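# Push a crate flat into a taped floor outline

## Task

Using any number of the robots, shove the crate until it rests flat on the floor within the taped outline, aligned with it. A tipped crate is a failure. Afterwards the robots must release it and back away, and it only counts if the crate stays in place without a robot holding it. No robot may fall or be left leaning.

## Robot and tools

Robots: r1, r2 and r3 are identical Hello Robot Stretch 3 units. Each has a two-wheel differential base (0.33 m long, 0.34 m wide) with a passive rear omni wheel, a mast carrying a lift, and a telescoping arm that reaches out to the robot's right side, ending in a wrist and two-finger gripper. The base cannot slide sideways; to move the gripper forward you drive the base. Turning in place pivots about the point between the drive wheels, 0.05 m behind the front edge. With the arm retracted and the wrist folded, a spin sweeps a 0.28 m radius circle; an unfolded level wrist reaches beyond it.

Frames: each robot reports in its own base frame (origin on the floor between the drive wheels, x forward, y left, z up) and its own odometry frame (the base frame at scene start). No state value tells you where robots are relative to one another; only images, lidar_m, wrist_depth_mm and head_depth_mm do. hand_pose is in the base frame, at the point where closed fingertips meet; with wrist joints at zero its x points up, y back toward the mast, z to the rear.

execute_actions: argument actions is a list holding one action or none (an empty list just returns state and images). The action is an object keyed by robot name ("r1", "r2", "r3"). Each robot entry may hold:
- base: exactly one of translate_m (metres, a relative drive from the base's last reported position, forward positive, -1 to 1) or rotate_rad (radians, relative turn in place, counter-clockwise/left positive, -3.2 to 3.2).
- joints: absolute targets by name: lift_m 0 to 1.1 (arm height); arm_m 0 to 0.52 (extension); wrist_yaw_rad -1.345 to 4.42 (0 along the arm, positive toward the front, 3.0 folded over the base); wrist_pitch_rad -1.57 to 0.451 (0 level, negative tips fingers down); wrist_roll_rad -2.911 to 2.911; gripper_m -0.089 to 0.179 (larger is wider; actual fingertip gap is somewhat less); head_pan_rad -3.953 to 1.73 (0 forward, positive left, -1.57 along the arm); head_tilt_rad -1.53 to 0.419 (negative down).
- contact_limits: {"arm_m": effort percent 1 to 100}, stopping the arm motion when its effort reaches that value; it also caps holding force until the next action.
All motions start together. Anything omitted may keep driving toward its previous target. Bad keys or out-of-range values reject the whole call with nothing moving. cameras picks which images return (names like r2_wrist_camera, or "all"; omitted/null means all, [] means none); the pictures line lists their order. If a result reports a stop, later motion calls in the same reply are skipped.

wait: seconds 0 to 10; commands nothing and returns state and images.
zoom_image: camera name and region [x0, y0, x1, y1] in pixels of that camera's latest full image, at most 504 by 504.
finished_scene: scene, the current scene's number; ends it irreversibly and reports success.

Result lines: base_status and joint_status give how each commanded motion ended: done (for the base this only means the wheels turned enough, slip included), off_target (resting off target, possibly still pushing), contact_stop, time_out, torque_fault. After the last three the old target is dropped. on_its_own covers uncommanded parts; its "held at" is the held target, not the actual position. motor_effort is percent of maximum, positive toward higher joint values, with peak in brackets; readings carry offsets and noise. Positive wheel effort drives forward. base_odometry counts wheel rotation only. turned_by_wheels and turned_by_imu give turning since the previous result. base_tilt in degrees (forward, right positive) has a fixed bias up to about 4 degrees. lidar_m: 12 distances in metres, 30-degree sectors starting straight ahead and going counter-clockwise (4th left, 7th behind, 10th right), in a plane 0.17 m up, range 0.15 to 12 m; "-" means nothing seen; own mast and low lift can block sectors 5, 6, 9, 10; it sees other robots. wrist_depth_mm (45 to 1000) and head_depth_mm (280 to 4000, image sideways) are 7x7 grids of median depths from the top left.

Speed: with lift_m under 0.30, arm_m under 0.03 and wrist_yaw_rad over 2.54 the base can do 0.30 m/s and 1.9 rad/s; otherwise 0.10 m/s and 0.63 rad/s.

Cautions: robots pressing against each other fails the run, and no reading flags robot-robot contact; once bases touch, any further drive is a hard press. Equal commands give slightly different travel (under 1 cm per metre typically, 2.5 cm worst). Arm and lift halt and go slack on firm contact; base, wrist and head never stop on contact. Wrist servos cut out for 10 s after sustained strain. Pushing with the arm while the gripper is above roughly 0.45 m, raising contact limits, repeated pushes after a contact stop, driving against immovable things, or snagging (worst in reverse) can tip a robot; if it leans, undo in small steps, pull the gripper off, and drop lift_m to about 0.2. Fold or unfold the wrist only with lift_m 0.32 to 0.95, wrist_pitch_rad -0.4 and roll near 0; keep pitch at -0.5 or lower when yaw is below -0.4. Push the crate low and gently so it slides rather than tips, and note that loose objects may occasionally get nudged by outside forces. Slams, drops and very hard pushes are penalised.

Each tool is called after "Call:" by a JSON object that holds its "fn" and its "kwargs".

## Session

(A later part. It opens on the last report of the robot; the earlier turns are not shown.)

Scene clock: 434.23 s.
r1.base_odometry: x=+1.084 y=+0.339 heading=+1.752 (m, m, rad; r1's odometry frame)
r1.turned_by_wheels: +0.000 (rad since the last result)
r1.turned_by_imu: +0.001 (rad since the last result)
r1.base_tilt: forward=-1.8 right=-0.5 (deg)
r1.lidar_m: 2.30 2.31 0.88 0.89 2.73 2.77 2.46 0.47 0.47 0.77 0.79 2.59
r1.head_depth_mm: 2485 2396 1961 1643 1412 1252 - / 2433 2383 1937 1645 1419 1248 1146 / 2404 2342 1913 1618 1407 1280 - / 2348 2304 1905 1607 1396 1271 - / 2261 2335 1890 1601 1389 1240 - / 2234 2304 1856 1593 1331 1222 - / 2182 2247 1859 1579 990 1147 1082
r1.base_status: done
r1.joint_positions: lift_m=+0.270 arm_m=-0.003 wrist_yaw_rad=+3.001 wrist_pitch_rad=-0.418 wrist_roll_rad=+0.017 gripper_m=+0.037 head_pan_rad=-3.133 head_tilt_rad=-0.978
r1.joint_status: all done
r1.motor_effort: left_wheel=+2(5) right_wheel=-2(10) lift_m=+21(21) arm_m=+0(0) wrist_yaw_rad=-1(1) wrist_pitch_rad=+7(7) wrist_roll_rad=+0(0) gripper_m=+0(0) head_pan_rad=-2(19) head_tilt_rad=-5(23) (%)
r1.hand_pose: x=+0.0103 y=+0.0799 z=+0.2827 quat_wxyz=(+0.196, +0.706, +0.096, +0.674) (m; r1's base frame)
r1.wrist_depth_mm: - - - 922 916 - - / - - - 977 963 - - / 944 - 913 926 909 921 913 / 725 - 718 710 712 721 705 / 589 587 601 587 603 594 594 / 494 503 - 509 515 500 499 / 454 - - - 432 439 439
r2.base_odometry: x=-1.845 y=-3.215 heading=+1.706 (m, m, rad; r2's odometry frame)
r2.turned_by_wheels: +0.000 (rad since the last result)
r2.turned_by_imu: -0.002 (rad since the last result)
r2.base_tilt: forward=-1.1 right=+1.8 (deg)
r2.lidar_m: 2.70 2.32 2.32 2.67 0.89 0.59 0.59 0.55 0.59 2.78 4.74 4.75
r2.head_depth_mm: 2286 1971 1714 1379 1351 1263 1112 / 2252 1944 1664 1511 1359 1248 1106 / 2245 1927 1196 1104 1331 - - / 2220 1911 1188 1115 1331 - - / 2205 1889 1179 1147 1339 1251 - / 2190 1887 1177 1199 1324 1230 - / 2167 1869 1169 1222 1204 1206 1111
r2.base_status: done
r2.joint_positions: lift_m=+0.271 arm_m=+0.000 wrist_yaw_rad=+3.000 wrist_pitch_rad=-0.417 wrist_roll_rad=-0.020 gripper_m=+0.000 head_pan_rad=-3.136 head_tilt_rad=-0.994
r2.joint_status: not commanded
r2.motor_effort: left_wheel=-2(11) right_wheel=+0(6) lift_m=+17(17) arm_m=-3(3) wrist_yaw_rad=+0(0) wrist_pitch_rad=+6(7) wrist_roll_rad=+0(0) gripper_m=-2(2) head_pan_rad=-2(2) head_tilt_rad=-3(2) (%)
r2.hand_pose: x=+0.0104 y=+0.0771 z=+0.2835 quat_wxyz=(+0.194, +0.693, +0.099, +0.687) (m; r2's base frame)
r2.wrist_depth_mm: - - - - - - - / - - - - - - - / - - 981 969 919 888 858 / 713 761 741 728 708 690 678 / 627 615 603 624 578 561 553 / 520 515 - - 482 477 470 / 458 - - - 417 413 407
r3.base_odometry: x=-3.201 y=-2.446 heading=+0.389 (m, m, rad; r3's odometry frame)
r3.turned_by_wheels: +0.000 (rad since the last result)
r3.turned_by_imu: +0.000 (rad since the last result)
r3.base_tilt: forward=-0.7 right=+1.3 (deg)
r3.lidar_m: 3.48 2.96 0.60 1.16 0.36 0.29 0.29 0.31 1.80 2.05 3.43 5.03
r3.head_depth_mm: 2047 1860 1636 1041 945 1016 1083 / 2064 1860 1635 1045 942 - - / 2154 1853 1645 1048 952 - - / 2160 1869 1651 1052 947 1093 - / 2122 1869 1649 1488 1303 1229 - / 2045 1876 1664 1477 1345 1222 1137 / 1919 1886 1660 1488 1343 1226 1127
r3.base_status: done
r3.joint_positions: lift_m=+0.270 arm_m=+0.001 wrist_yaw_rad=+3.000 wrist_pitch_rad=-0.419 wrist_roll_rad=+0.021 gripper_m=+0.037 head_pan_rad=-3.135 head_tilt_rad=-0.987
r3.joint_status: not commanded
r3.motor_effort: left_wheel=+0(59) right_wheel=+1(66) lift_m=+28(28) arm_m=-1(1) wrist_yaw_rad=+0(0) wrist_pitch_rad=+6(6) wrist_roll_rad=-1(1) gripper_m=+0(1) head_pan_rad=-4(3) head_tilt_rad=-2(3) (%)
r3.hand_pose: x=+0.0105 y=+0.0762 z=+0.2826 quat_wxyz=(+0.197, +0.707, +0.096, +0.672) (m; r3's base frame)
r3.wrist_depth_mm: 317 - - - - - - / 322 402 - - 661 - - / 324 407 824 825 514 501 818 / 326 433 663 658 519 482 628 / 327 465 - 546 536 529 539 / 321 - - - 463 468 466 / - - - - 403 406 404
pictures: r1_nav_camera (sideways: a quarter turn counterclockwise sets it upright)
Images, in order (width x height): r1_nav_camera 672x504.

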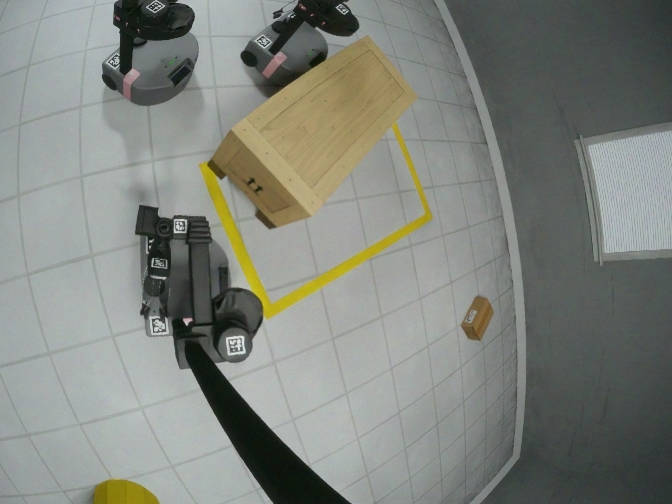

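Call:
{"fn": "execute_actions", "kwargs": {"actions": [{"r1":{"base":{"translate_m":-0.68}}}], "cameras": []}}

Call:
{"fn": "execute_actions", "kwargs": {"actions": [{"r1":{"base":{"rotate_rad":2.2}}}], "cameras": ["r1_nav_camera"]}}

Scene clock: 442.20 s.
r1.base_odometry: x=+1.207 y=-0.330 heading=+1.752 (m, m, rad; r1's odometry frame)
r1.turned_by_wheels: +0.000 (rad since the last result)
r1.turned_by_imu: +0.001 (rad since the last result)
r1.base_tilt: forward=-1.9 right=-0.4 (deg)
r1.lidar_m: 2.97 1.26 1.27 2.58 2.60 2.02 1.80 1.80 0.60 0.34 0.29 0.29
r1.head_depth_mm: 1807 2163 1958 1649 1419 1255 - / 1767 2114 1928 1630 1408 1243 1146 / 1724 2058 1911 1623 1400 1276 - / 1671 2003 1921 1613 1402 1273 - / 1653 1962 1890 1595 1388 1249 - / 1611 1887 1885 1589 1381 1211 - / 1564 1859 1839 1574 1374 1211 1085
r1.base_status: done
r1.joint_positions: lift_m=+0.270 arm_m=-0.003 wrist_yaw_rad=+3.001 wrist_pitch_rad=-0.418 wrist_roll_rad=+0.017 gripper_m=+0.037 head_pan_rad=-3.133 head_tilt_rad=-0.979
r1.joint_status: not commanded
r1.motor_effort: left_wheel=+2(5) right_wheel=-3(9) lift_m=+21(22) arm_m=+0(0) wrist_yaw_rad=-2(1) wrist_pitch_rad=+7(7) wrist_roll_rad=+0(0) gripper_m=+0(0) head_pan_rad=-2(2) head_tilt_rad=-6(4) (%)
r1.hand_pose: x=+0.0103 y=+0.0799 z=+0.2827 quat_wxyz=(+0.196, +0.706, +0.096, +0.674) (m; r1's base frame)
r1.wrist_depth_mm: - - - - - - 982 / - - - - - - - / 898 - 908 913 928 923 940 / 714 - 719 723 708 732 720 / 582 586 606 596 606 590 599 / 492 500 - 513 509 499 500 / 451 - - - 426 438 438
r2.base_odometry: x=-1.845 y=-3.215 heading=+1.706 (m, m, rad; r2's odometry frame)
r2.turned_by_wheels: +0.000 (rad since the last result)
r2.turned_by_imu: -0.001 (rad since the last result)
r2.base_tilt: forward=-1.1 right=+1.7 (deg)
r2.lidar_m: 2.70 2.33 2.32 2.69 3.62 0.59 0.59 0.55 0.59 2.79 4.77 4.75
r2.head_depth_mm: 2182 1961 1704 1528 1366 1259 1109 / 1356 1573 1637 1508 1354 1241 1105 / 2227 1584 1200 1110 1334 - - / 2210 1909 1190 1117 1329 - - / 2212 1895 1179 1155 1332 1247 - / 2182 1877 1176 1201 1319 1226 - / 2158 1863 1165 1219 1203 1205 1110
r2.base_status: not commanded
r2.joint_positions: lift_m=+0.271 arm_m=+0.000 wrist_yaw_rad=+3.000 wrist_pitch_rad=-0.417 wrist_roll_rad=-0.020 gripper_m=+0.000 head_pan_rad=-3.136 head_tilt_rad=-0.994
r2.joint_status: not commanded
r2.motor_effort: left_wheel=-2(2) right_wheel=+1(1) lift_m=+17(17) arm_m=-3(3) wrist_yaw_rad=+0(0) wrist_pitch_rad=+6(6) wrist_roll_rad=+0(0) gripper_m=-2(2) head_pan_rad=-1(2) head_tilt_rad=-3(2) (%)
r2.hand_pose: x=+0.0104 y=+0.0771 z=+0.2835 quat_wxyz=(+0.194, +0.693, +0.099, +0.687) (m; r2's base frame)
r2.wrist_depth_mm: - - - - - - - / - - - - - - - / - - 989 954 921 897 847 / 788 773 738 734 715 696 677 / 622 616 595 627 575 567 551 / 522 520 - - 485 480 469 / 464 - - - 419 414 407
r3.base_odometry: x=-3.201 y=-2.446 heading=+0.389 (m, m, rad; r3's odometry frame)
r3.turned_by_wheels: +0.000 (rad since the last result)
r3.turned_by_imu: +0.000 (rad since the last result)
r3.base_tilt: forward=-0.8 right=+1.2 (deg)
r3.lidar_m: 3.47 2.96 0.60 2.08 0.36 0.29 0.29 0.31 1.80 2.04 3.44 5.03
r3.head_depth_mm: 2045 1853 1629 1046 948 1022 1085 / 2029 1848 1640 1048 948 - - / 2153 1851 1642 1056 944 - - / 2177 1855 1649 1051 948 1098 - / 2114 1877 1647 1475 1304 1234 - / 2030 1887 1651 1480 1339 1224 1136 / 1913 1888 1665 1479 1338 1226 1129
r3.base_status: not commanded
r3.joint_positions: lift_m=+0.270 arm_m=+0.001 wrist_yaw_rad=+3.000 wrist_pitch_rad=-0.419 wrist_roll_rad=+0.021 gripper_m=+0.037 head_pan_rad=-3.135 head_tilt_rad=-0.987
r3.joint_status: not commanded
r3.motor_effort: left_wheel=+0(1) right_wheel=+1(1) lift_m=+28(28) arm_m=-1(1) wrist_yaw_rad=+0(0) wrist_pitch_rad=+7(6) wrist_roll_rad=-1(1) gripper_m=+0(0) head_pan_rad=-4(3) head_tilt_rad=-3(3) (%)
r3.hand_pose: x=+0.0105 y=+0.0762 z=+0.2826 quat_wxyz=(+0.197, +0.707, +0.096, +0.672) (m; r3's base frame)
r3.wrist_depth_mm: 320 - - - - - - / 321 400 - - 663 - - / 323 405 828 818 519 501 825 / 325 432 659 659 511 488 634 / 326 461 - 550 543 532 547 / 322 - - - 463 467 467 / - - - - 405 402 406
pictures: none
No camera images: the call's "cameras" was empty. Leave "cameras" out to get every camera's image.

Scene clock: 444.80 s.
r1.base_odometry: x=+1.207 y=-0.330 heading=-2.331 (m, m, rad; r1's odometry frame)
r1.turned_by_wheels: +2.200 (rad since the last result)
r1.turned_by_imu: +2.205 (rad since the last result)
r1.base_tilt: forward=-2.0 right=-0.4 (deg)
r1.lidar_m: 2.62 1.93 1.79 1.82 0.51 0.32 0.29 3.20 2.97 1.26 2.79 2.57
r1.head_depth_mm: 2865 2214 1174 1160 1008 1205 - / 3112 2370 1322 1153 997 1182 1144 / 3038 2355 1917 1517 993 968 - / 3027 2312 1917 1554 988 912 - / 2953 2303 1572 1519 1017 1133 - / 2785 2219 1730 1583 1381 1216 - / 2904 2279 1856 1574 1371 1209 1087
r1.base_status: done
r1.joint_positions: lift_m=+0.270 arm_m=-0.003 wrist_yaw_rad=+3.001 wrist_pitch_rad=-0.418 wrist_roll_rad=+0.017 gripper_m=+0.037 head_pan_rad=-3.134 head_tilt_rad=-0.979
r1.joint_status: not commanded
r1.motor_effort: left_wheel=-1(5) right_wheel=+3(12) lift_m=+22(21) arm_m=+0(0) wrist_yaw_rad=+0(1) wrist_pitch_rad=+7(7) wrist_roll_rad=+0(0) gripper_m=+1(1) head_pan_rad=-2(3) head_tilt_rad=-5(4) (%)
r1.hand_pose: x=+0.0103 y=+0.0799 z=+0.2827 quat_wxyz=(+0.196, +0.706, +0.096, +0.674) (m; r1's base frame)
r1.wrist_depth_mm: - - - - - - - / - - - - - - - / 703 - 928 915 917 958 936 / 659 - 728 724 727 729 715 / 566 589 606 583 607 582 583 / 495 497 - 509 507 494 506 / 442 - - - 434 437 440
r2.base_odometry: x=-1.845 y=-3.215 heading=+1.706 (m, m, rad; r2's odometry frame)
r2.turned_by_wheels: +0.000 (rad since the last result)
r2.turned_by_imu: -0.001 (rad since the last result)
r2.base_tilt: forward=-1.1 right=+1.7 (deg)
r2.lidar_m: 2.70 2.33 2.32 2.68 3.62 0.59 0.59 0.55 0.59 2.79 4.78 4.74
r2.head_depth_mm: 2294 1843 1701 1514 1366 1261 1108 / 2276 1477 1519 1508 1357 1246 1108 / 2133 1209 1196 1108 1329 - - / 2198 1917 1188 1115 1332 - - / 2216 1892 1177 1146 1337 1247 - / 2168 1881 1175 1204 1328 1220 - / 2161 1847 1163 1225 1208 1201 1106
r2.base_status: not commanded
r2.joint_positions: lift_m=+0.271 arm_m=+0.000 wrist_yaw_rad=+3.000 wrist_pitch_rad=-0.417 wrist_roll_rad=-0.020 gripper_m=+0.000 head_pan_rad=-3.136 head_tilt_rad=-0.994
r2.joint_status: not commanded
r2.motor_effort: left_wheel=-2(2) right_wheel=+1(1) lift_m=+17(17) arm_m=-3(3) wrist_yaw_rad=+0(0) wrist_pitch_rad=+6(6) wrist_roll_rad=+0(0) gripper_m=-1(2) head_pan_rad=-2(2) head_tilt_rad=-2(2) (%)
r2.hand_pose: x=+0.0104 y=+0.0771 z=+0.2835 quat_wxyz=(+0.194, +0.693, +0.099, +0.687) (m; r2's base frame)
r2.wrist_depth_mm: - - - - - - - / - - - - - - - / - - 986 949 906 886 862 / 795 776 749 726 707 692 674 / 627 613 596 620 577 565 550 / 522 514 - - 485 479 471 / 460 - - - 422 415 404
r3.base_odometry: x=-3.201 y=-2.446 heading=+0.389 (m, m, rad; r3's odometry frame)
r3.turned_by_wheels: +0.000 (rad since the last result)
r3.turned_by_imu: +0.000 (rad since the last result)
r3.base_tilt: forward=-0.7 right=+1.3 (deg)
r3.lidar_m: 3.46 2.97 0.60 2.06 0.36 0.29 0.29 0.31 1.80 2.05 3.44 5.02
r3.head_depth_mm: 2035 1861 1656 1042 943 1017 1088 / 2040 1849 1637 1044 944 - - / 2162 1882 1645 1046 952 - - / 2159 1875 1651 1048 950 1090 - / 2124 1863 1663 1479 1305 1242 - / 2033 1875 1642 1474 1341 1221 1134 / 1921 1889 1653 1478 1345 1226 1122
r3.base_status: not commanded
r3.joint_positions: lift_m=+0.270 arm_m=+0.001 wrist_yaw_rad=+3.000 wrist_pitch_rad=-0.419 wrist_roll_rad=+0.021 gripper_m=+0.037 head_pan_rad=-3.135 head_tilt_rad=-0.987
r3.joint_status: not commanded
r3.motor_effort: left_wheel=+1(0) right_wheel=+2(2) lift_m=+28(28) arm_m=-1(1) wrist_yaw_rad=-1(0) wrist_pitch_rad=+6(6) wrist_roll_rad=-1(1) gripper_m=-1(1) head_pan_rad=-4(4) head_tilt_rad=-3(2) (%)
r3.hand_pose: x=+0.0105 y=+0.0762 z=+0.2826 quat_wxyz=(+0.197, +0.707, +0.096, +0.672) (m; r3's base frame)
r3.wrist_depth_mm: 319 - - - - - - / 321 398 - - 660 - - / 325 407 825 828 519 502 817 / 325 431 652 651 510 485 628 / 326 459 - 538 540 524 553 / 321 - - - 463 463 463 / - - - - 407 406 407
pictures: r1_nav_camera (sideways: a quarter turn counterclockwise sets it upright)
Images, in order (width x height): r1_nav_camera 672x504.

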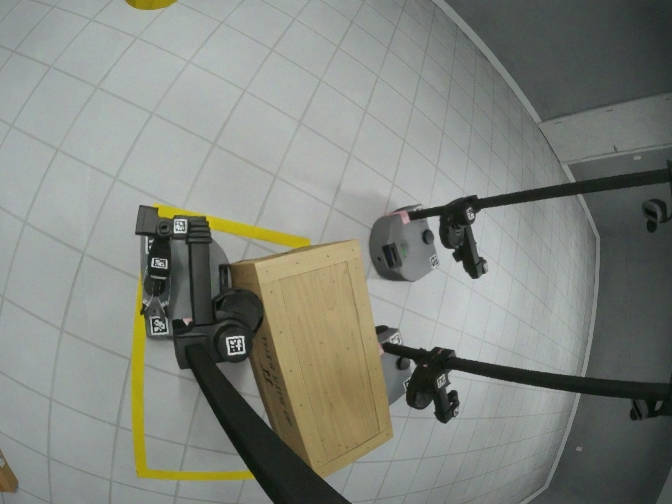

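Call:
{"fn": "execute_actions", "kwargs": {"actions": [{"r1":{"base":{"translate_m":-0.11}},"r3":{"base":{"translate_m":-0.2}}}], "cameras": ["r1_nav_camera","r2_nav_camera","r3_nav_camera"]}}

Scene clock: 448.80 s.
r1.base_odometry: x=+1.282 y=-0.251 heading=-2.331 (m, m, rad; r1's odometry frame)
r1.turned_by_wheels: +0.000 (rad since the last result)
r1.turned_by_imu: +0.082 (rad since the last result)
r1.base_tilt: forward=-1.8 right=-0.4 (deg)
r1.lidar_m: 2.69 1.92 1.84 0.71 0.35 0.28 0.28 3.09 2.93 1.27 2.80 2.67
r1.head_depth_mm: 3135 2396 1938 1332 1007 915 1066 / 3072 2379 1915 1636 997 913 1140 / 3061 2335 1914 1620 993 906 - / 2991 2348 1547 1471 987 899 - / 2896 2300 1185 1500 1362 1194 - / 2732 2202 1881 1583 1380 1208 - / 2877 2260 1863 1571 1370 1214 1078
r1.base_status: translate_m off_target (by the wheels' count: -0.1097 of -0.1100)
r1.joint_positions: lift_m=+0.270 arm_m=-0.003 wrist_yaw_rad=+3.001 wrist_pitch_rad=-0.418 wrist_roll_rad=+0.017 gripper_m=+0.037 head_pan_rad=-3.134 head_tilt_rad=-0.980
r1.joint_status: not commanded
r1.on_its_own: left_wheel is at rest, and its effort (-20) is outside its rest range (-18 to +18); right_wheel is at rest, and its effort (-55) is outside its rest range (-18 to +18)
r1.motor_effort: left_wheel=-20(29) right_wheel=-55(81) lift_m=+21(21) arm_m=+0(1) wrist_yaw_rad=-1(2) wrist_pitch_rad=+7(7) wrist_roll_rad=+0(0) gripper_m=+1(1) head_pan_rad=-2(1) head_tilt_rad=-4(5) (%)
r1.hand_pose: x=+0.0102 y=+0.0799 z=+0.2827 quat_wxyz=(+0.196, +0.706, +0.096, +0.674) (m; r1's base frame)
r1.wrist_depth_mm: - - - - - - - / 350 - - - - - - / 369 - 920 913 935 943 920 / 374 - 724 725 721 731 703 / 368 485 616 587 607 593 592 / 370 487 - 514 518 501 503 / 340 - - - 429 434 430
r2.base_odometry: x=-1.845 y=-3.215 heading=+1.706 (m, m, rad; r2's odometry frame)
r2.turned_by_wheels: +0.000 (rad since the last result)
r2.turned_by_imu: -0.001 (rad since the last result)
r2.base_tilt: forward=-1.2 right=+1.7 (deg)
r2.lidar_m: 2.70 2.32 2.32 2.67 3.61 0.71 0.50 0.63 0.66 2.78 4.74 4.75
r2.head_depth_mm: 2289 1919 1718 1513 1361 1255 1109 / 2263 1829 1488 1493 1363 1246 1110 / 2133 1140 1194 1123 1346 - - / 2206 1901 1186 1073 1286 - - / 2193 1895 1178 1096 1317 1248 - / 2184 1867 1173 1177 1324 1218 - / 2162 1863 1162 1257 1279 1209 1107
r2.base_status: not commanded
r2.joint_positions: lift_m=+0.271 arm_m=+0.000 wrist_yaw_rad=+3.000 wrist_pitch_rad=-0.417 wrist_roll_rad=-0.020 gripper_m=+0.000 head_pan_rad=-3.136 head_tilt_rad=-0.994
r2.joint_status: not commanded
r2.motor_effort: left_wheel=-2(2) right_wheel=+1(1) lift_m=+17(17) arm_m=-3(3) wrist_yaw_rad=+0(0) wrist_pitch_rad=+6(6) wrist_roll_rad=+0(0) gripper_m=-2(2) head_pan_rad=-2(2) head_tilt_rad=-2(2) (%)
r2.hand_pose: x=+0.0104 y=+0.0771 z=+0.2835 quat_wxyz=(+0.194, +0.693, +0.099, +0.687) (m; r2's base frame)
r2.wrist_depth_mm: - - - - - - - / - - - - - - - / - - 974 936 941 892 870 / 792 765 742 737 706 696 678 / 631 613 601 625 580 561 557 / 519 515 - - 483 481 469 / 457 - - - 421 412 410
r3.base_odometry: x=-3.386 y=-2.522 heading=+0.389 (m, m, rad; r3's odometry frame)
r3.turned_by_wheels: +0.000 (rad since the last result)
r3.turned_by_imu: +0.040 (rad since the last result)
r3.base_tilt: forward=-0.7 right=+1.3 (deg)
r3.lidar_m: 3.46 0.68 0.67 0.42 0.29 0.27 0.27 0.35 1.73 2.01 3.53 5.05
r3.head_depth_mm: 1956 1842 1649 1469 943 881 1089 / 2152 1864 1640 1043 943 894 - / 2174 1856 1643 1049 948 - - / 2116 1863 1657 1482 965 1176 - / 2043 1870 1650 1481 1342 1239 - / 1954 1891 1659 1482 1348 1225 1141 / 1796 1890 1659 1499 1351 1228 1116
r3.base_status: translate_m off_target (by the wheels' count: -0.1995 of -0.2000)
r3.joint_positions: lift_m=+0.270 arm_m=+0.001 wrist_yaw_rad=+3.000 wrist_pitch_rad=-0.418 wrist_roll_rad=+0.021 gripper_m=+0.037 head_pan_rad=-3.135 head_tilt_rad=-0.986
r3.joint_status: not commanded
r3.on_its_own: left_wheel is at rest, and its effort (-59) is outside its rest range (-18 to +18); right_wheel is at rest, and its effort (-87) is outside its rest range (-18 to +18)
r3.motor_effort: left_wheel=-59(90) right_wheel=-87(99) lift_m=+27(28) arm_m=-1(1) wrist_yaw_rad=+0(2) wrist_pitch_rad=+6(6) wrist_roll_rad=-1(1) gripper_m=-1(0) head_pan_rad=-4(4) head_tilt_rad=-3(4) (%)
r3.hand_pose: x=+0.0104 y=+0.0762 z=+0.2827 quat_wxyz=(+0.197, +0.707, +0.096, +0.672) (m; r3's base frame)
r3.wrist_depth_mm: 246 - 460 - - - - / 255 292 497 - - 679 - / 264 311 551 777 641 503 503 / 271 336 596 654 610 520 536 / 280 358 - 547 561 548 539 / 282 - - - 463 466 465 / - - - - 405 402 405
pictures: r1_nav_camera (sideways: a quarter turn counterclockwise sets it upright), r2_nav_camera (sideways: a quarter turn counterclockwise sets it upright), r3_nav_camera (sideways: a quarter turn counterclockwise sets it upright)
Images, in order (width x height): r1_nav_camera 672x504, r2_nav_camera 672x504, r3_nav_camera 672x504.

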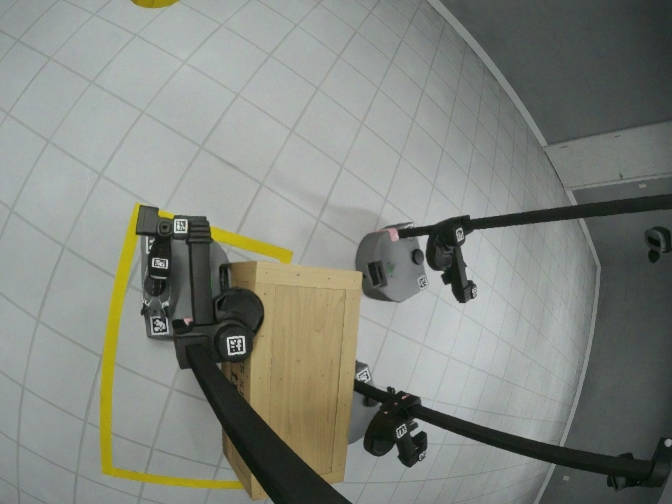

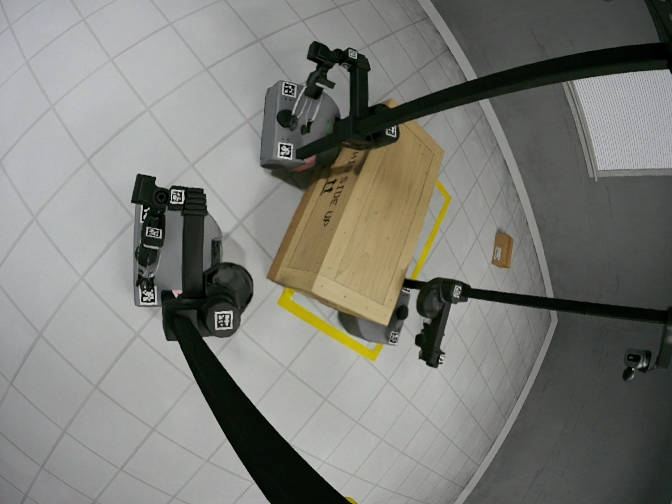

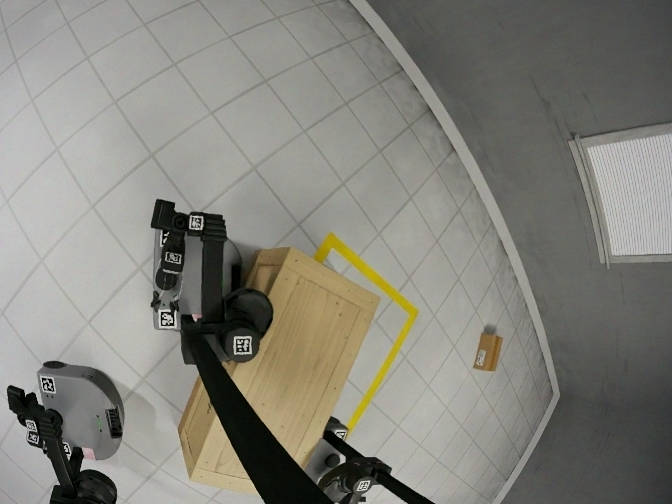

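Call:
{"fn": "execute_actions", "kwargs": {"actions": [{"r1":{"base":{"translate_m":-0.11}},"r3":{"base":{"translate_m":-0.11}}}], "cameras": ["r1_nav_camera","r2_nav_camera","r3_nav_camera"]}}

Scene clock: 452.07 s.
r1.base_odometry: x=+1.358 y=-0.171 heading=-2.330 (m, m, rad; r1's odometry frame)
r1.turned_by_wheels: +0.001 (rad since the last result)
r1.turned_by_imu: +0.035 (rad since the last result)
r1.base_tilt: forward=-1.9 right=-0.4 (deg)
r1.lidar_m: 2.67 1.96 1.89 0.41 0.28 0.27 0.27 2.98 2.87 1.29 1.36 2.76
r1.head_depth_mm: 3090 2406 1958 1645 1005 883 1067 / 3061 2366 1938 1632 997 877 968 / 3009 2328 1868 1592 988 909 - / 2972 2292 1525 1431 981 916 - / 2815 2250 1122 1450 1383 1209 - / 2753 2266 1858 1588 1379 1212 - / 2902 2251 1857 1585 1367 1213 1090
r1.base_status: translate_m off_target (by the wheels' count: -0.1096 of -0.1100)
r1.joint_positions: lift_m=+0.270 arm_m=-0.003 wrist_yaw_rad=+3.000 wrist_pitch_rad=-0.418 wrist_roll_rad=+0.017 gripper_m=+0.037 head_pan_rad=-3.134 head_tilt_rad=-0.981
r1.joint_status: not commanded
r1.on_its_own: left_wheel is at rest, and its effort (-26) is outside its rest range (-18 to +18); right_wheel is at rest, and its effort (-70) is outside its rest range (-18 to +18)
r1.motor_effort: left_wheel=-26(40) right_wheel=-70(81) lift_m=+21(21) arm_m=+0(0) wrist_yaw_rad=+0(1) wrist_pitch_rad=+7(7) wrist_roll_rad=+0(0) gripper_m=+0(1) head_pan_rad=-1(2) head_tilt_rad=-4(3) (%)
r1.hand_pose: x=+0.0103 y=+0.0799 z=+0.2827 quat_wxyz=(+0.196, +0.706, +0.096, +0.674) (m; r1's base frame)
r1.wrist_depth_mm: - 399 522 - - - - / 266 - 543 - - - - / 285 - 581 892 913 930 938 / 292 - 624 705 725 741 728 / 298 352 588 576 610 584 597 / 300 369 - 510 515 504 494 / 290 - - - 435 434 440
r2.base_odometry: x=-1.845 y=-3.215 heading=+1.706 (m, m, rad; r2's odometry frame)
r2.turned_by_wheels: +0.000 (rad since the last result)
r2.turned_by_imu: -0.001 (rad since the last result)
r2.base_tilt: forward=-1.1 right=+1.9 (deg)
r2.lidar_m: 2.70 2.33 2.32 2.68 3.62 0.67 0.41 0.52 0.72 2.79 4.78 4.74
r2.head_depth_mm: 2296 1964 1682 1515 1366 1261 1106 / 2275 1931 1449 1445 1366 1243 1104 / 2103 1120 1132 1163 1351 - - / 2223 1897 1174 1075 1285 - - / 2207 1898 1180 1054 1181 1251 - / 2197 1881 1171 1078 1311 1223 - / 2173 1322 1164 1269 1298 1203 1105
r2.base_status: not commanded
r2.joint_positions: lift_m=+0.271 arm_m=+0.000 wrist_yaw_rad=+3.000 wrist_pitch_rad=-0.417 wrist_roll_rad=-0.020 gripper_m=+0.000 head_pan_rad=-3.136 head_tilt_rad=-0.994
r2.joint_status: not commanded
r2.motor_effort: left_wheel=-2(2) right_wheel=+0(1) lift_m=+17(17) arm_m=-3(3) wrist_yaw_rad=+0(0) wrist_pitch_rad=+6(6) wrist_roll_rad=+0(0) gripper_m=-3(2) head_pan_rad=-2(2) head_tilt_rad=-2(2) (%)
r2.hand_pose: x=+0.0104 y=+0.0771 z=+0.2835 quat_wxyz=(+0.194, +0.693, +0.099, +0.687) (m; r2's base frame)
r2.wrist_depth_mm: - - - - - - - / - - - - - - - / - - 985 962 916 903 849 / 798 773 743 733 711 692 678 / 629 611 598 621 580 560 554 / 519 516 - - 481 476 468 / 458 - - - 417 415 405
r3.base_odometry: x=-3.487 y=-2.564 heading=+0.389 (m, m, rad; r3's odometry frame)
r3.turned_by_wheels: +0.000 (rad since the last result)
r3.turned_by_imu: +0.053 (rad since the last result)
r3.base_tilt: forward=-0.7 right=+1.3 (deg)
r3.lidar_m: 3.46 0.73 0.50 0.29 0.25 0.25 0.29 1.66 1.67 2.02 3.75 5.07
r3.head_depth_mm: 2150 1866 1639 1046 945 862 1017 / 2146 1862 1641 1048 947 897 - / 2119 1883 1659 1466 949 - - / 2053 1875 1653 1471 1096 1253 - / 1968 1873 1660 1476 1338 1230 - / 1822 1897 1652 1482 1336 1221 1134 / 1688 1866 1658 1486 1350 1226 1125
r3.base_status: translate_m off_target (by the wheels' count: -0.1096 of -0.1100)
r3.joint_positions: lift_m=+0.270 arm_m=+0.001 wrist_yaw_rad=+3.000 wrist_pitch_rad=-0.418 wrist_roll_rad=+0.021 gripper_m=+0.037 head_pan_rad=-3.135 head_tilt_rad=-0.986
r3.joint_status: not commanded
r3.on_its_own: left_wheel is at rest, and its effort (-46) is outside its rest range (-18 to +18); right_wheel is at rest, and its effort (-78) is outside its rest range (-18 to +18)
r3.motor_effort: left_wheel=-46(66) right_wheel=-78(98) lift_m=+28(28) arm_m=-1(1) wrist_yaw_rad=+0(1) wrist_pitch_rad=+6(6) wrist_roll_rad=-1(1) gripper_m=-1(0) head_pan_rad=-4(4) head_tilt_rad=-3(3) (%)
r3.hand_pose: x=+0.0104 y=+0.0762 z=+0.2827 quat_wxyz=(+0.197, +0.707, +0.096, +0.672) (m; r3's base frame)
r3.wrist_depth_mm: 208 - 309 392 - - - / 218 241 337 430 - 681 - / 230 258 370 474 744 539 500 / 244 283 413 532 657 558 530 / 256 308 - 544 560 547 543 / 269 - - - 464 464 462 / - - - - 404 408 405
pictures: r1_nav_camera (sideways: a quarter turn counterclockwise sets it upright), r2_nav_camera (sideways: a quarter turn counterclockwise sets it upright), r3_nav_camera (sideways: a quarter turn counterclockwise sets it upright)
Images, in order (width x height): r1_nav_camera 672x504, r2_nav_camera 672x504, r3_nav_camera 672x504.

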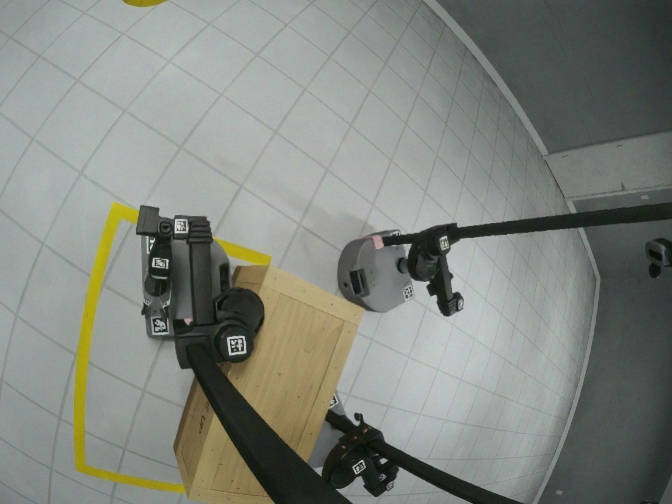

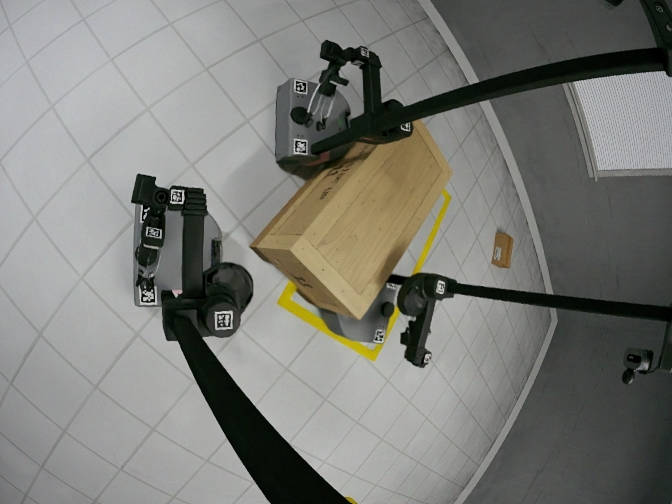

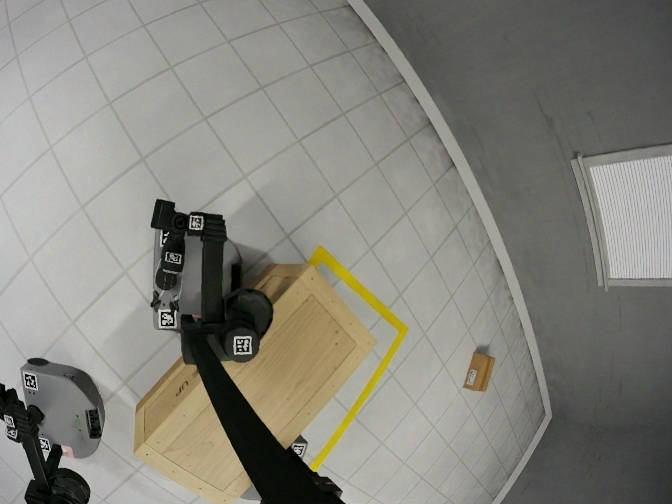

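Call:
{"fn": "execute_actions", "kwargs": {"actions": [{"r1":{"base":{"translate_m":1.0},"joints":{"head_tilt_rad":-0.8}},"r3":{"base":{"rotate_rad":1.0}},"r2":{"base":{"rotate_rad":0.95}}}], "cameras": ["r1_head_camera","r2_nav_camera","r3_nav_camera"]}}

Scene clock: 462.00 s.
r1.base_odometry: x=+0.669 y=-0.897 heading=-2.330 (m, m, rad; r1's odometry frame)
r1.turned_by_wheels: +0.000 (rad since the last result)
r1.turned_by_imu: +0.003 (rad since the last result)
r1.base_tilt: forward=-1.9 right=-0.4 (deg)
r1.lidar_m: 1.95 1.43 1.39 1.44 1.98 1.16 1.19 3.50 1.46 2.69 1.97 1.89
r1.head_depth_mm: - 3527 1768 1456 1535 1332 1158 / - 3494 2490 1521 1576 1328 1149 / - 3430 1734 1606 1572 1316 1165 / - 2144 1783 1730 1557 1315 1186 / - 3385 2400 1885 1547 1318 1141 / - 3348 2369 1875 1536 1303 1134 / 3944 3299 2401 1850 1522 1300 1121
r1.base_status: done
r1.joint_positions: lift_m=+0.270 arm_m=-0.003 wrist_yaw_rad=+3.000 wrist_pitch_rad=-0.418 wrist_roll_rad=+0.017 gripper_m=+0.037 head_pan_rad=-3.134 head_tilt_rad=-0.802
r1.joint_status: all done
r1.motor_effort: left_wheel=+0(20) right_wheel=+1(54) lift_m=+21(21) arm_m=+0(1) wrist_yaw_rad=-1(0) wrist_pitch_rad=+7(7) wrist_roll_rad=+0(0) gripper_m=+0(0) head_pan_rad=-2(2) head_tilt_rad=-1(16) (%)
r1.hand_pose: x=+0.0103 y=+0.0799 z=+0.2827 quat_wxyz=(+0.196, +0.706, +0.096, +0.674) (m; r1's base frame)
r1.wrist_depth_mm: - - - - - - - / - - - - - - - / 931 - 906 876 698 938 936 / 717 - 740 706 684 731 726 / 594 588 599 585 598 592 600 / 496 498 - 526 517 506 507 / 443 - - - 431 430 437
r2.base_odometry: x=-1.845 y=-3.215 heading=+2.656 (m, m, rad; r2's odometry frame)
r2.turned_by_wheels: +0.950 (rad since the last result)
r2.turned_by_imu: +0.959 (rad since the last result)
r2.base_tilt: forward=-1.1 right=+2.0 (deg)
r2.lidar_m: 2.32 2.54 1.74 3.62 0.41 0.45 0.72 2.64 4.08 5.02 2.87 2.34
r2.head_depth_mm: 848 1950 1231 1097 987 1011 1112 / 2226 1068 1357 1426 1315 1215 1106 / 2256 1921 1424 1349 1348 - - / 2221 1909 1133 1370 1346 - - / 2183 1889 1583 1464 1331 1245 - / 2199 1877 1644 1478 1325 1225 - / 2167 1851 1635 1462 1324 1205 1105
r2.base_status: done
r2.joint_positions: lift_m=+0.271 arm_m=+0.000 wrist_yaw_rad=+3.000 wrist_pitch_rad=-0.417 wrist_roll_rad=-0.020 gripper_m=+0.000 head_pan_rad=-3.136 head_tilt_rad=-0.994
r2.joint_status: not commanded
r2.motor_effort: left_wheel=-3(13) right_wheel=+1(8) lift_m=+17(17) arm_m=-3(3) wrist_yaw_rad=+0(0) wrist_pitch_rad=+6(6) wrist_roll_rad=+0(0) gripper_m=-2(2) head_pan_rad=-2(2) head_tilt_rad=-2(2) (%)
r2.hand_pose: x=+0.0104 y=+0.0771 z=+0.2835 quat_wxyz=(+0.194, +0.693, +0.099, +0.687) (m; r2's base frame)
r2.wrist_depth_mm: 395 - - - - - - / 359 - - - - - - / 361 456 984 965 923 891 872 / 391 479 744 723 717 697 670 / 434 499 599 624 579 564 555 / 485 493 - - 480 478 467 / 455 - - - 418 412 406
r3.base_odometry: x=-3.487 y=-2.564 heading=+1.389 (m, m, rad; r3's odometry frame)
r3.turned_by_wheels: +1.000 (rad since the last result)
r3.turned_by_imu: +0.981 (rad since the last result)
r3.base_tilt: forward=-0.8 right=+1.2 (deg)
r3.lidar_m: 0.67 0.30 0.25 0.25 0.28 1.67 1.67 1.94 3.40 5.06 3.55 0.73
r3.head_depth_mm: 1605 1788 1631 1459 1326 1187 906 / 1653 1816 1646 1471 1323 1258 - / 1714 1831 1640 1470 1332 - - / 1759 1866 1649 1480 1336 1252 - / 1814 1861 1655 1478 1338 1236 - / 1902 1884 1660 1484 1341 1212 1132 / 1969 1879 1670 1487 1346 1231 1123
r3.base_status: done
r3.joint_positions: lift_m=+0.270 arm_m=+0.001 wrist_yaw_rad=+3.000 wrist_pitch_rad=-0.418 wrist_roll_rad=+0.021 gripper_m=+0.037 head_pan_rad=-3.135 head_tilt_rad=-0.986
r3.joint_status: not commanded
r3.motor_effort: left_wheel=-1(45) right_wheel=+4(56) lift_m=+28(29) arm_m=-1(1) wrist_yaw_rad=+0(0) wrist_pitch_rad=+6(6) wrist_roll_rad=-2(1) gripper_m=+0(0) head_pan_rad=-3(3) head_tilt_rad=-2(2) (%)
r3.hand_pose: x=+0.0104 y=+0.0762 z=+0.2827 quat_wxyz=(+0.197, +0.707, +0.096, +0.672) (m; r3's base frame)
r3.wrist_depth_mm: 294 - 274 266 258 251 245 / 326 321 299 293 284 277 265 / 754 355 333 324 315 303 293 / 634 400 377 364 349 338 323 / 547 459 - 408 383 376 360 / 465 - - - 435 428 408 / - - - - 405 407 403
pictures: r1_head_camera (sideways: a quarter turn clockwise sets it upright), r2_nav_camera (sideways: a quarter turn counterclockwise sets it upright), r3_nav_camera (sideways: a quarter turn counterclockwise sets it upright)
Images, in order (width x height): r1_head_camera 896x504, r2_nav_camera 672x504, r3_nav_camera 672x504.

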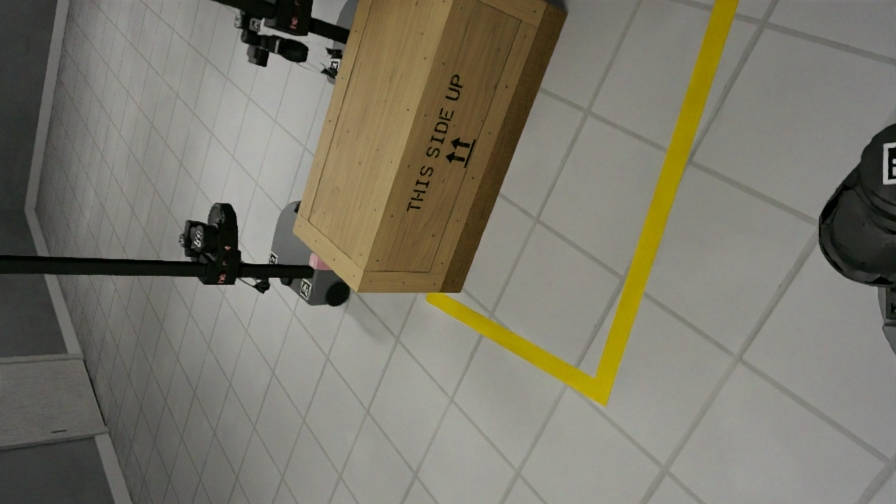

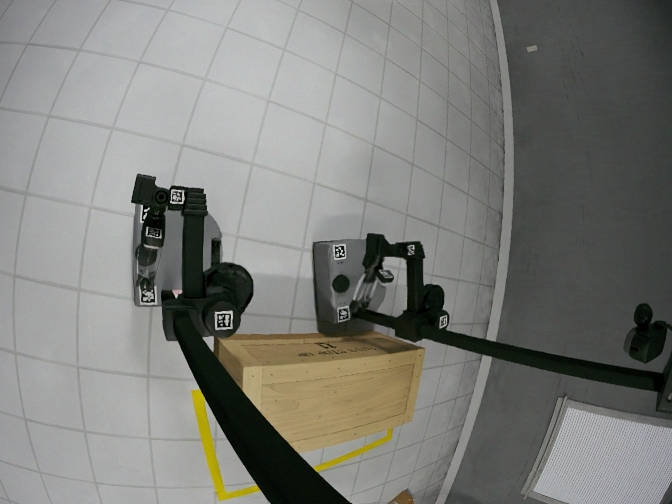

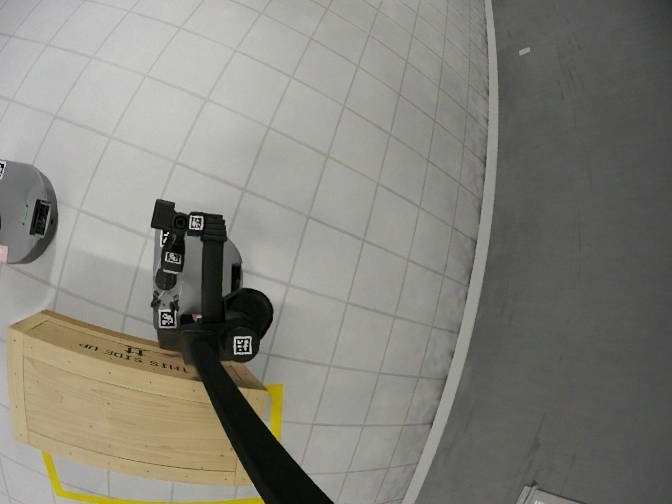

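Call:
{"fn": "execute_actions", "kwargs": {"actions": [{"r3":{"base":{"translate_m":-0.27}},"r2":{"base":{"translate_m":-0.48}},"r1":{"joints":{"head_pan_rad":-3.4}}}], "cameras": []}}

Call:
{"fn": "execute_actions", "kwargs": {"actions": [{"r3":{"base":{"rotate_rad":-1.8}},"r2":{"base":{"rotate_rad":-1.65}}}], "cameras": ["r1_head_camera","r2_nav_camera","r3_nav_camera"]}}

Scene clock: 468.57 s.
r1.base_odometry: x=+0.669 y=-0.897 heading=-2.330 (m, m, rad; r1's odometry frame)
r1.turned_by_wheels: +0.000 (rad since the last result)
r1.turned_by_imu: +0.002 (rad since the last result)
r1.base_tilt: forward=-1.9 right=-0.4 (deg)
r1.lidar_m: 1.96 1.43 1.38 1.44 1.97 1.17 1.19 3.52 1.45 2.68 1.97 1.90
r1.head_depth_mm: - 3325 2399 1940 1586 1340 - / - 3545 2010 1651 1571 1331 1173 / - 3457 2220 1545 1557 1321 1171 / - 2056 1724 1615 1550 1323 1184 / - 3340 1710 1651 1549 1310 1158 / - 3309 1764 1724 1535 1307 1123 / - 3273 2385 1861 1524 1286 1124
r1.base_status: not commanded
r1.joint_positions: lift_m=+0.270 arm_m=-0.003 wrist_yaw_rad=+3.000 wrist_pitch_rad=-0.418 wrist_roll_rad=+0.017 gripper_m=+0.037 head_pan_rad=-3.393 head_tilt_rad=-0.802
r1.joint_status: all done
r1.motor_effort: left_wheel=+0(1) right_wheel=+1(1) lift_m=+21(21) arm_m=-1(0) wrist_yaw_rad=-1(1) wrist_pitch_rad=+7(7) wrist_roll_rad=+0(0) gripper_m=+1(0) head_pan_rad=-2(15) head_tilt_rad=+1(1) (%)
r1.hand_pose: x=+0.0103 y=+0.0799 z=+0.2827 quat_wxyz=(+0.196, +0.706, +0.096, +0.674) (m; r1's base frame)
r1.wrist_depth_mm: - - - - - - - / - - - - - - - / 922 - 927 853 684 915 937 / 700 - 719 721 680 714 731 / 590 582 607 588 598 599 594 / 494 504 - 515 514 502 496 / 448 - - - 429 435 436
r2.base_odometry: x=-1.420 y=-3.439 heading=+2.656 (m, m, rad; r2's odometry frame)
r2.turned_by_wheels: +0.000 (rad since the last result)
r2.turned_by_imu: -0.001 (rad since the last result)
r2.base_tilt: forward=-1.1 right=+1.8 (deg)
r2.lidar_m: 2.80 3.05 0.34 0.33 0.36 0.52 0.51 2.13 3.27 4.95 3.45 2.81
r2.head_depth_mm: 611 1841 1705 1513 1058 1009 900 / 1895 1933 940 1471 1344 1233 1096 / 1941 1920 1010 1275 1296 - - / 1977 1921 1664 1266 1291 - - / 2004 1892 1653 1000 1297 1247 - / 2022 1878 1646 1470 1329 1223 - / 2053 1879 1643 1458 1320 1205 1108
r2.base_status: done
r2.joint_positions: lift_m=+0.271 arm_m=+0.000 wrist_yaw_rad=+3.000 wrist_pitch_rad=-0.417 wrist_roll_rad=-0.020 gripper_m=+0.000 head_pan_rad=-3.136 head_tilt_rad=-0.994
r2.joint_status: not commanded
r2.motor_effort: left_wheel=-3(14) right_wheel=+2(2) lift_m=+17(17) arm_m=-3(3) wrist_yaw_rad=-1(1) wrist_pitch_rad=+6(6) wrist_roll_rad=+0(0) gripper_m=-2(2) head_pan_rad=-1(1) head_tilt_rad=-2(2) (%)
r2.hand_pose: x=+0.0104 y=+0.0771 z=+0.2835 quat_wxyz=(+0.194, +0.693, +0.099, +0.687) (m; r2's base frame)
r2.wrist_depth_mm: 343 - 344 346 346 - - / 358 - 371 376 378 - - / 394 397 406 408 416 891 865 / 435 440 448 454 459 694 672 / 482 491 503 488 516 562 549 / 518 518 - - 486 475 469 / 457 - - - 415 414 405
r3.base_odometry: x=-3.536 y=-2.829 heading=+1.389 (m, m, rad; r3's odometry frame)
r3.turned_by_wheels: +0.000 (rad since the last result)
r3.turned_by_imu: -0.002 (rad since the last result)
r3.base_tilt: forward=-0.8 right=+1.2 (deg)
r3.lidar_m: 0.46 0.37 0.31 0.30 1.62 1.40 1.41 1.64 2.86 5.02 3.82 0.52
r3.head_depth_mm: 1341 1580 1649 1471 1334 1209 1086 / 1389 1635 1642 1472 1331 1264 - / 1430 1692 1646 1464 1324 - - / 1491 1756 1650 1472 1336 1247 - / 1527 1780 1655 1482 1335 1233 - / 1597 1813 1674 1470 1340 1221 1135 / 1644 1863 1669 1483 1331 1220 1126
r3.base_status: done
r3.joint_positions: lift_m=+0.270 arm_m=+0.001 wrist_yaw_rad=+3.000 wrist_pitch_rad=-0.418 wrist_roll_rad=+0.021 gripper_m=+0.037 head_pan_rad=-3.135 head_tilt_rad=-0.986
r3.joint_status: not commanded
r3.motor_effort: left_wheel=-1(9) right_wheel=+4(10) lift_m=+27(28) arm_m=-1(1) wrist_yaw_rad=+0(0) wrist_pitch_rad=+6(6) wrist_roll_rad=-1(1) gripper_m=-1(0) head_pan_rad=-4(4) head_tilt_rad=-3(3) (%)
r3.hand_pose: x=+0.0104 y=+0.0762 z=+0.2827 quat_wxyz=(+0.197, +0.707, +0.096, +0.672) (m; r3's base frame)
r3.wrist_depth_mm: - - - 317 308 301 291 / - - - 351 339 326 316 / 835 841 825 387 373 359 350 / 657 653 645 434 415 399 387 / 548 547 - 487 457 447 431 / 465 - - - 463 465 462 / - - - - 405 404 402
pictures: none
No camera images: the call's "cameras" was empty. Leave "cameras" out to get every camera's image.

Scene clock: 471.03 s.
r1.base_odometry: x=+0.669 y=-0.897 heading=-2.330 (m, m, rad; r1's odometry frame)
r1.turned_by_wheels: +0.000 (rad since the last result)
r1.turned_by_imu: +0.001 (rad since the last result)
r1.base_tilt: forward=-2.0 right=-0.4 (deg)
r1.lidar_m: 1.95 1.44 1.38 1.44 1.98 1.17 1.19 3.52 1.45 2.68 1.96 1.90
r1.head_depth_mm: - 3507 2416 1930 1585 1331 - / - 3472 1917 1641 1574 1332 1167 / - 3280 1706 1551 1572 1325 1168 / - 3399 1725 1611 1553 1316 1181 / - 3205 1702 1656 1539 1308 1155 / - 3264 1761 1717 1529 1296 1130 / - 3329 2367 1858 1515 1291 1117
r1.base_status: not commanded
r1.joint_positions: lift_m=+0.270 arm_m=-0.003 wrist_yaw_rad=+3.000 wrist_pitch_rad=-0.418 wrist_roll_rad=+0.017 gripper_m=+0.037 head_pan_rad=-3.393 head_tilt_rad=-0.802
r1.joint_status: not commanded
r1.motor_effort: left_wheel=-1(0) right_wheel=+1(1) lift_m=+21(21) arm_m=-1(0) wrist_yaw_rad=-1(1) wrist_pitch_rad=+7(7) wrist_roll_rad=+0(0) gripper_m=-1(0) head_pan_rad=-2(3) head_tilt_rad=+0(2) (%)
r1.hand_pose: x=+0.0103 y=+0.0799 z=+0.2827 quat_wxyz=(+0.196, +0.706, +0.096, +0.674) (m; r1's base frame)
r1.wrist_depth_mm: - - - - - - - / - - - - - - - / 912 - 892 879 690 921 939 / 728 - 708 709 698 712 708 / 585 592 617 584 602 595 585 / 505 499 - 509 520 501 496 / 451 - - - 428 435 430
r2.base_odometry: x=-1.420 y=-3.439 heading=+1.006 (m, m, rad; r2's odometry frame)
r2.turned_by_wheels: -1.650 (rad since the last result)
r2.turned_by_imu: -1.668 (rad since the last result)
r2.base_tilt: forward=-1.2 right=+2.0 (deg)
r2.lidar_m: 4.97 3.64 2.85 2.80 2.98 0.35 0.33 0.35 0.40 0.40 2.07 3.00
r2.head_depth_mm: 2322 1941 1708 1515 1364 1256 1111 / 2287 1938 1696 1513 1361 1240 1105 / 2248 1918 1690 1069 973 - - / 2218 1905 1672 1061 976 - - / 2198 1899 1661 1055 976 1231 - / 1880 1824 1650 1044 971 1210 - / 2031 1850 1637 1041 965 1204 1106
r2.base_status: done
r2.joint_positions: lift_m=+0.271 arm_m=+0.000 wrist_yaw_rad=+3.000 wrist_pitch_rad=-0.417 wrist_roll_rad=-0.020 gripper_m=+0.000 head_pan_rad=-3.136 head_tilt_rad=-0.994
r2.joint_status: not commanded
r2.motor_effort: left_wheel=+2(16) right_wheel=-1(5) lift_m=+17(17) arm_m=-3(3) wrist_yaw_rad=-1(0) wrist_pitch_rad=+6(6) wrist_roll_rad=+0(0) gripper_m=-1(2) head_pan_rad=-2(2) head_tilt_rad=-2(2) (%)
r2.hand_pose: x=+0.0104 y=+0.0771 z=+0.2835 quat_wxyz=(+0.194, +0.693, +0.099, +0.687) (m; r2's base frame)
r2.wrist_depth_mm: - - - - - - - / - - - - - - - / - - 976 948 934 897 865 / 792 772 750 721 709 693 680 / 634 609 599 624 581 563 558 / 521 513 - - 484 474 470 / 456 - - - 420 414 406
r3.base_odometry: x=-3.536 y=-2.829 heading=-0.411 (m, m, rad; r3's odometry frame)
r3.turned_by_wheels: -1.800 (rad since the last result)
r3.turned_by_imu: -1.765 (rad since the last result)
r3.base_tilt: forward=-0.7 right=+1.2 (deg)
r3.lidar_m: 5.02 4.49 3.40 0.51 0.44 0.32 0.30 1.90 1.44 1.41 1.48 2.11
r3.head_depth_mm: 2145 1857 1644 1043 940 1181 1088 / 2126 1828 1634 1045 947 1025 - / 1816 1799 1646 1048 951 - - / 2125 1867 1657 1049 961 1145 - / 2171 1863 1656 1486 1340 1239 - / 2189 1877 1670 1486 1333 1218 1139 / 2177 1895 1672 1492 1350 1223 1124
r3.base_status: done
r3.joint_positions: lift_m=+0.270 arm_m=+0.001 wrist_yaw_rad=+3.000 wrist_pitch_rad=-0.418 wrist_roll_rad=+0.021 gripper_m=+0.037 head_pan_rad=-3.135 head_tilt_rad=-0.986
r3.joint_status: not commanded
r3.motor_effort: left_wheel=+2(11) right_wheel=-1(8) lift_m=+29(28) arm_m=-1(1) wrist_yaw_rad=+0(0) wrist_pitch_rad=+6(6) wrist_roll_rad=-1(1) gripper_m=+0(1) head_pan_rad=-3(3) head_tilt_rad=-4(2) (%)
r3.hand_pose: x=+0.0104 y=+0.0762 z=+0.2827 quat_wxyz=(+0.197, +0.707, +0.096, +0.672) (m; r3's base frame)
r3.wrist_depth_mm: 421 - - - - - - / 412 551 677 - - - - / 408 545 504 532 820 817 826 / 402 565 500 527 653 654 648 / 393 528 - 544 562 542 538 / 381 - - - 469 465 464 / - - - - 406 404 405
pictures: r1_head_camera (sideways: a quarter turn clockwise sets it upright), r2_nav_camera (sideways: a quarter turn counterclockwise sets it upright), r3_nav_camera (sideways: a quarter turn counterclockwise sets it upright)
Images, in order (width x height): r1_head_camera 896x504, r2_nav_camera 672x504, r3_nav_camera 672x504.

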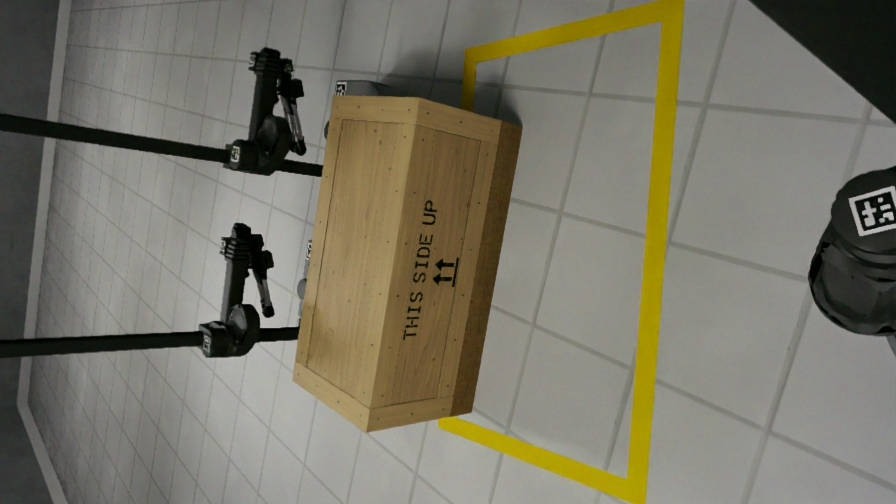

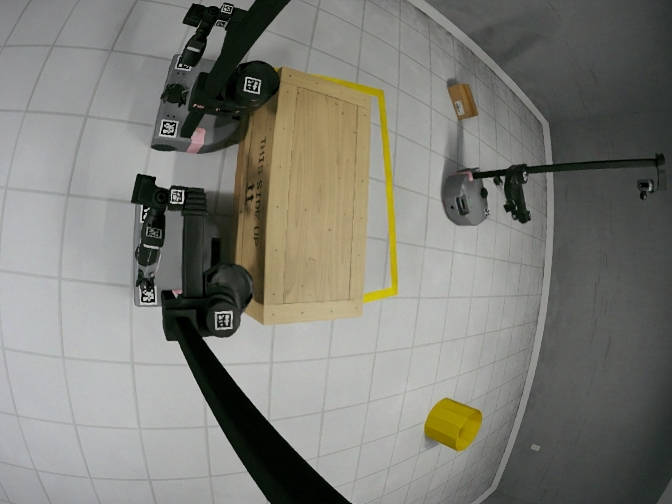

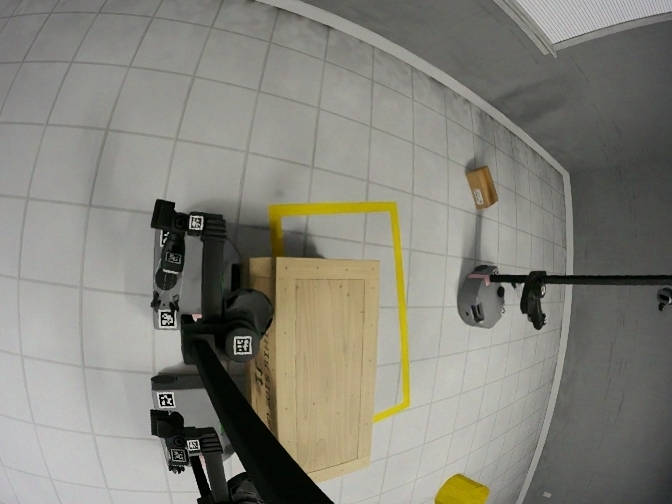

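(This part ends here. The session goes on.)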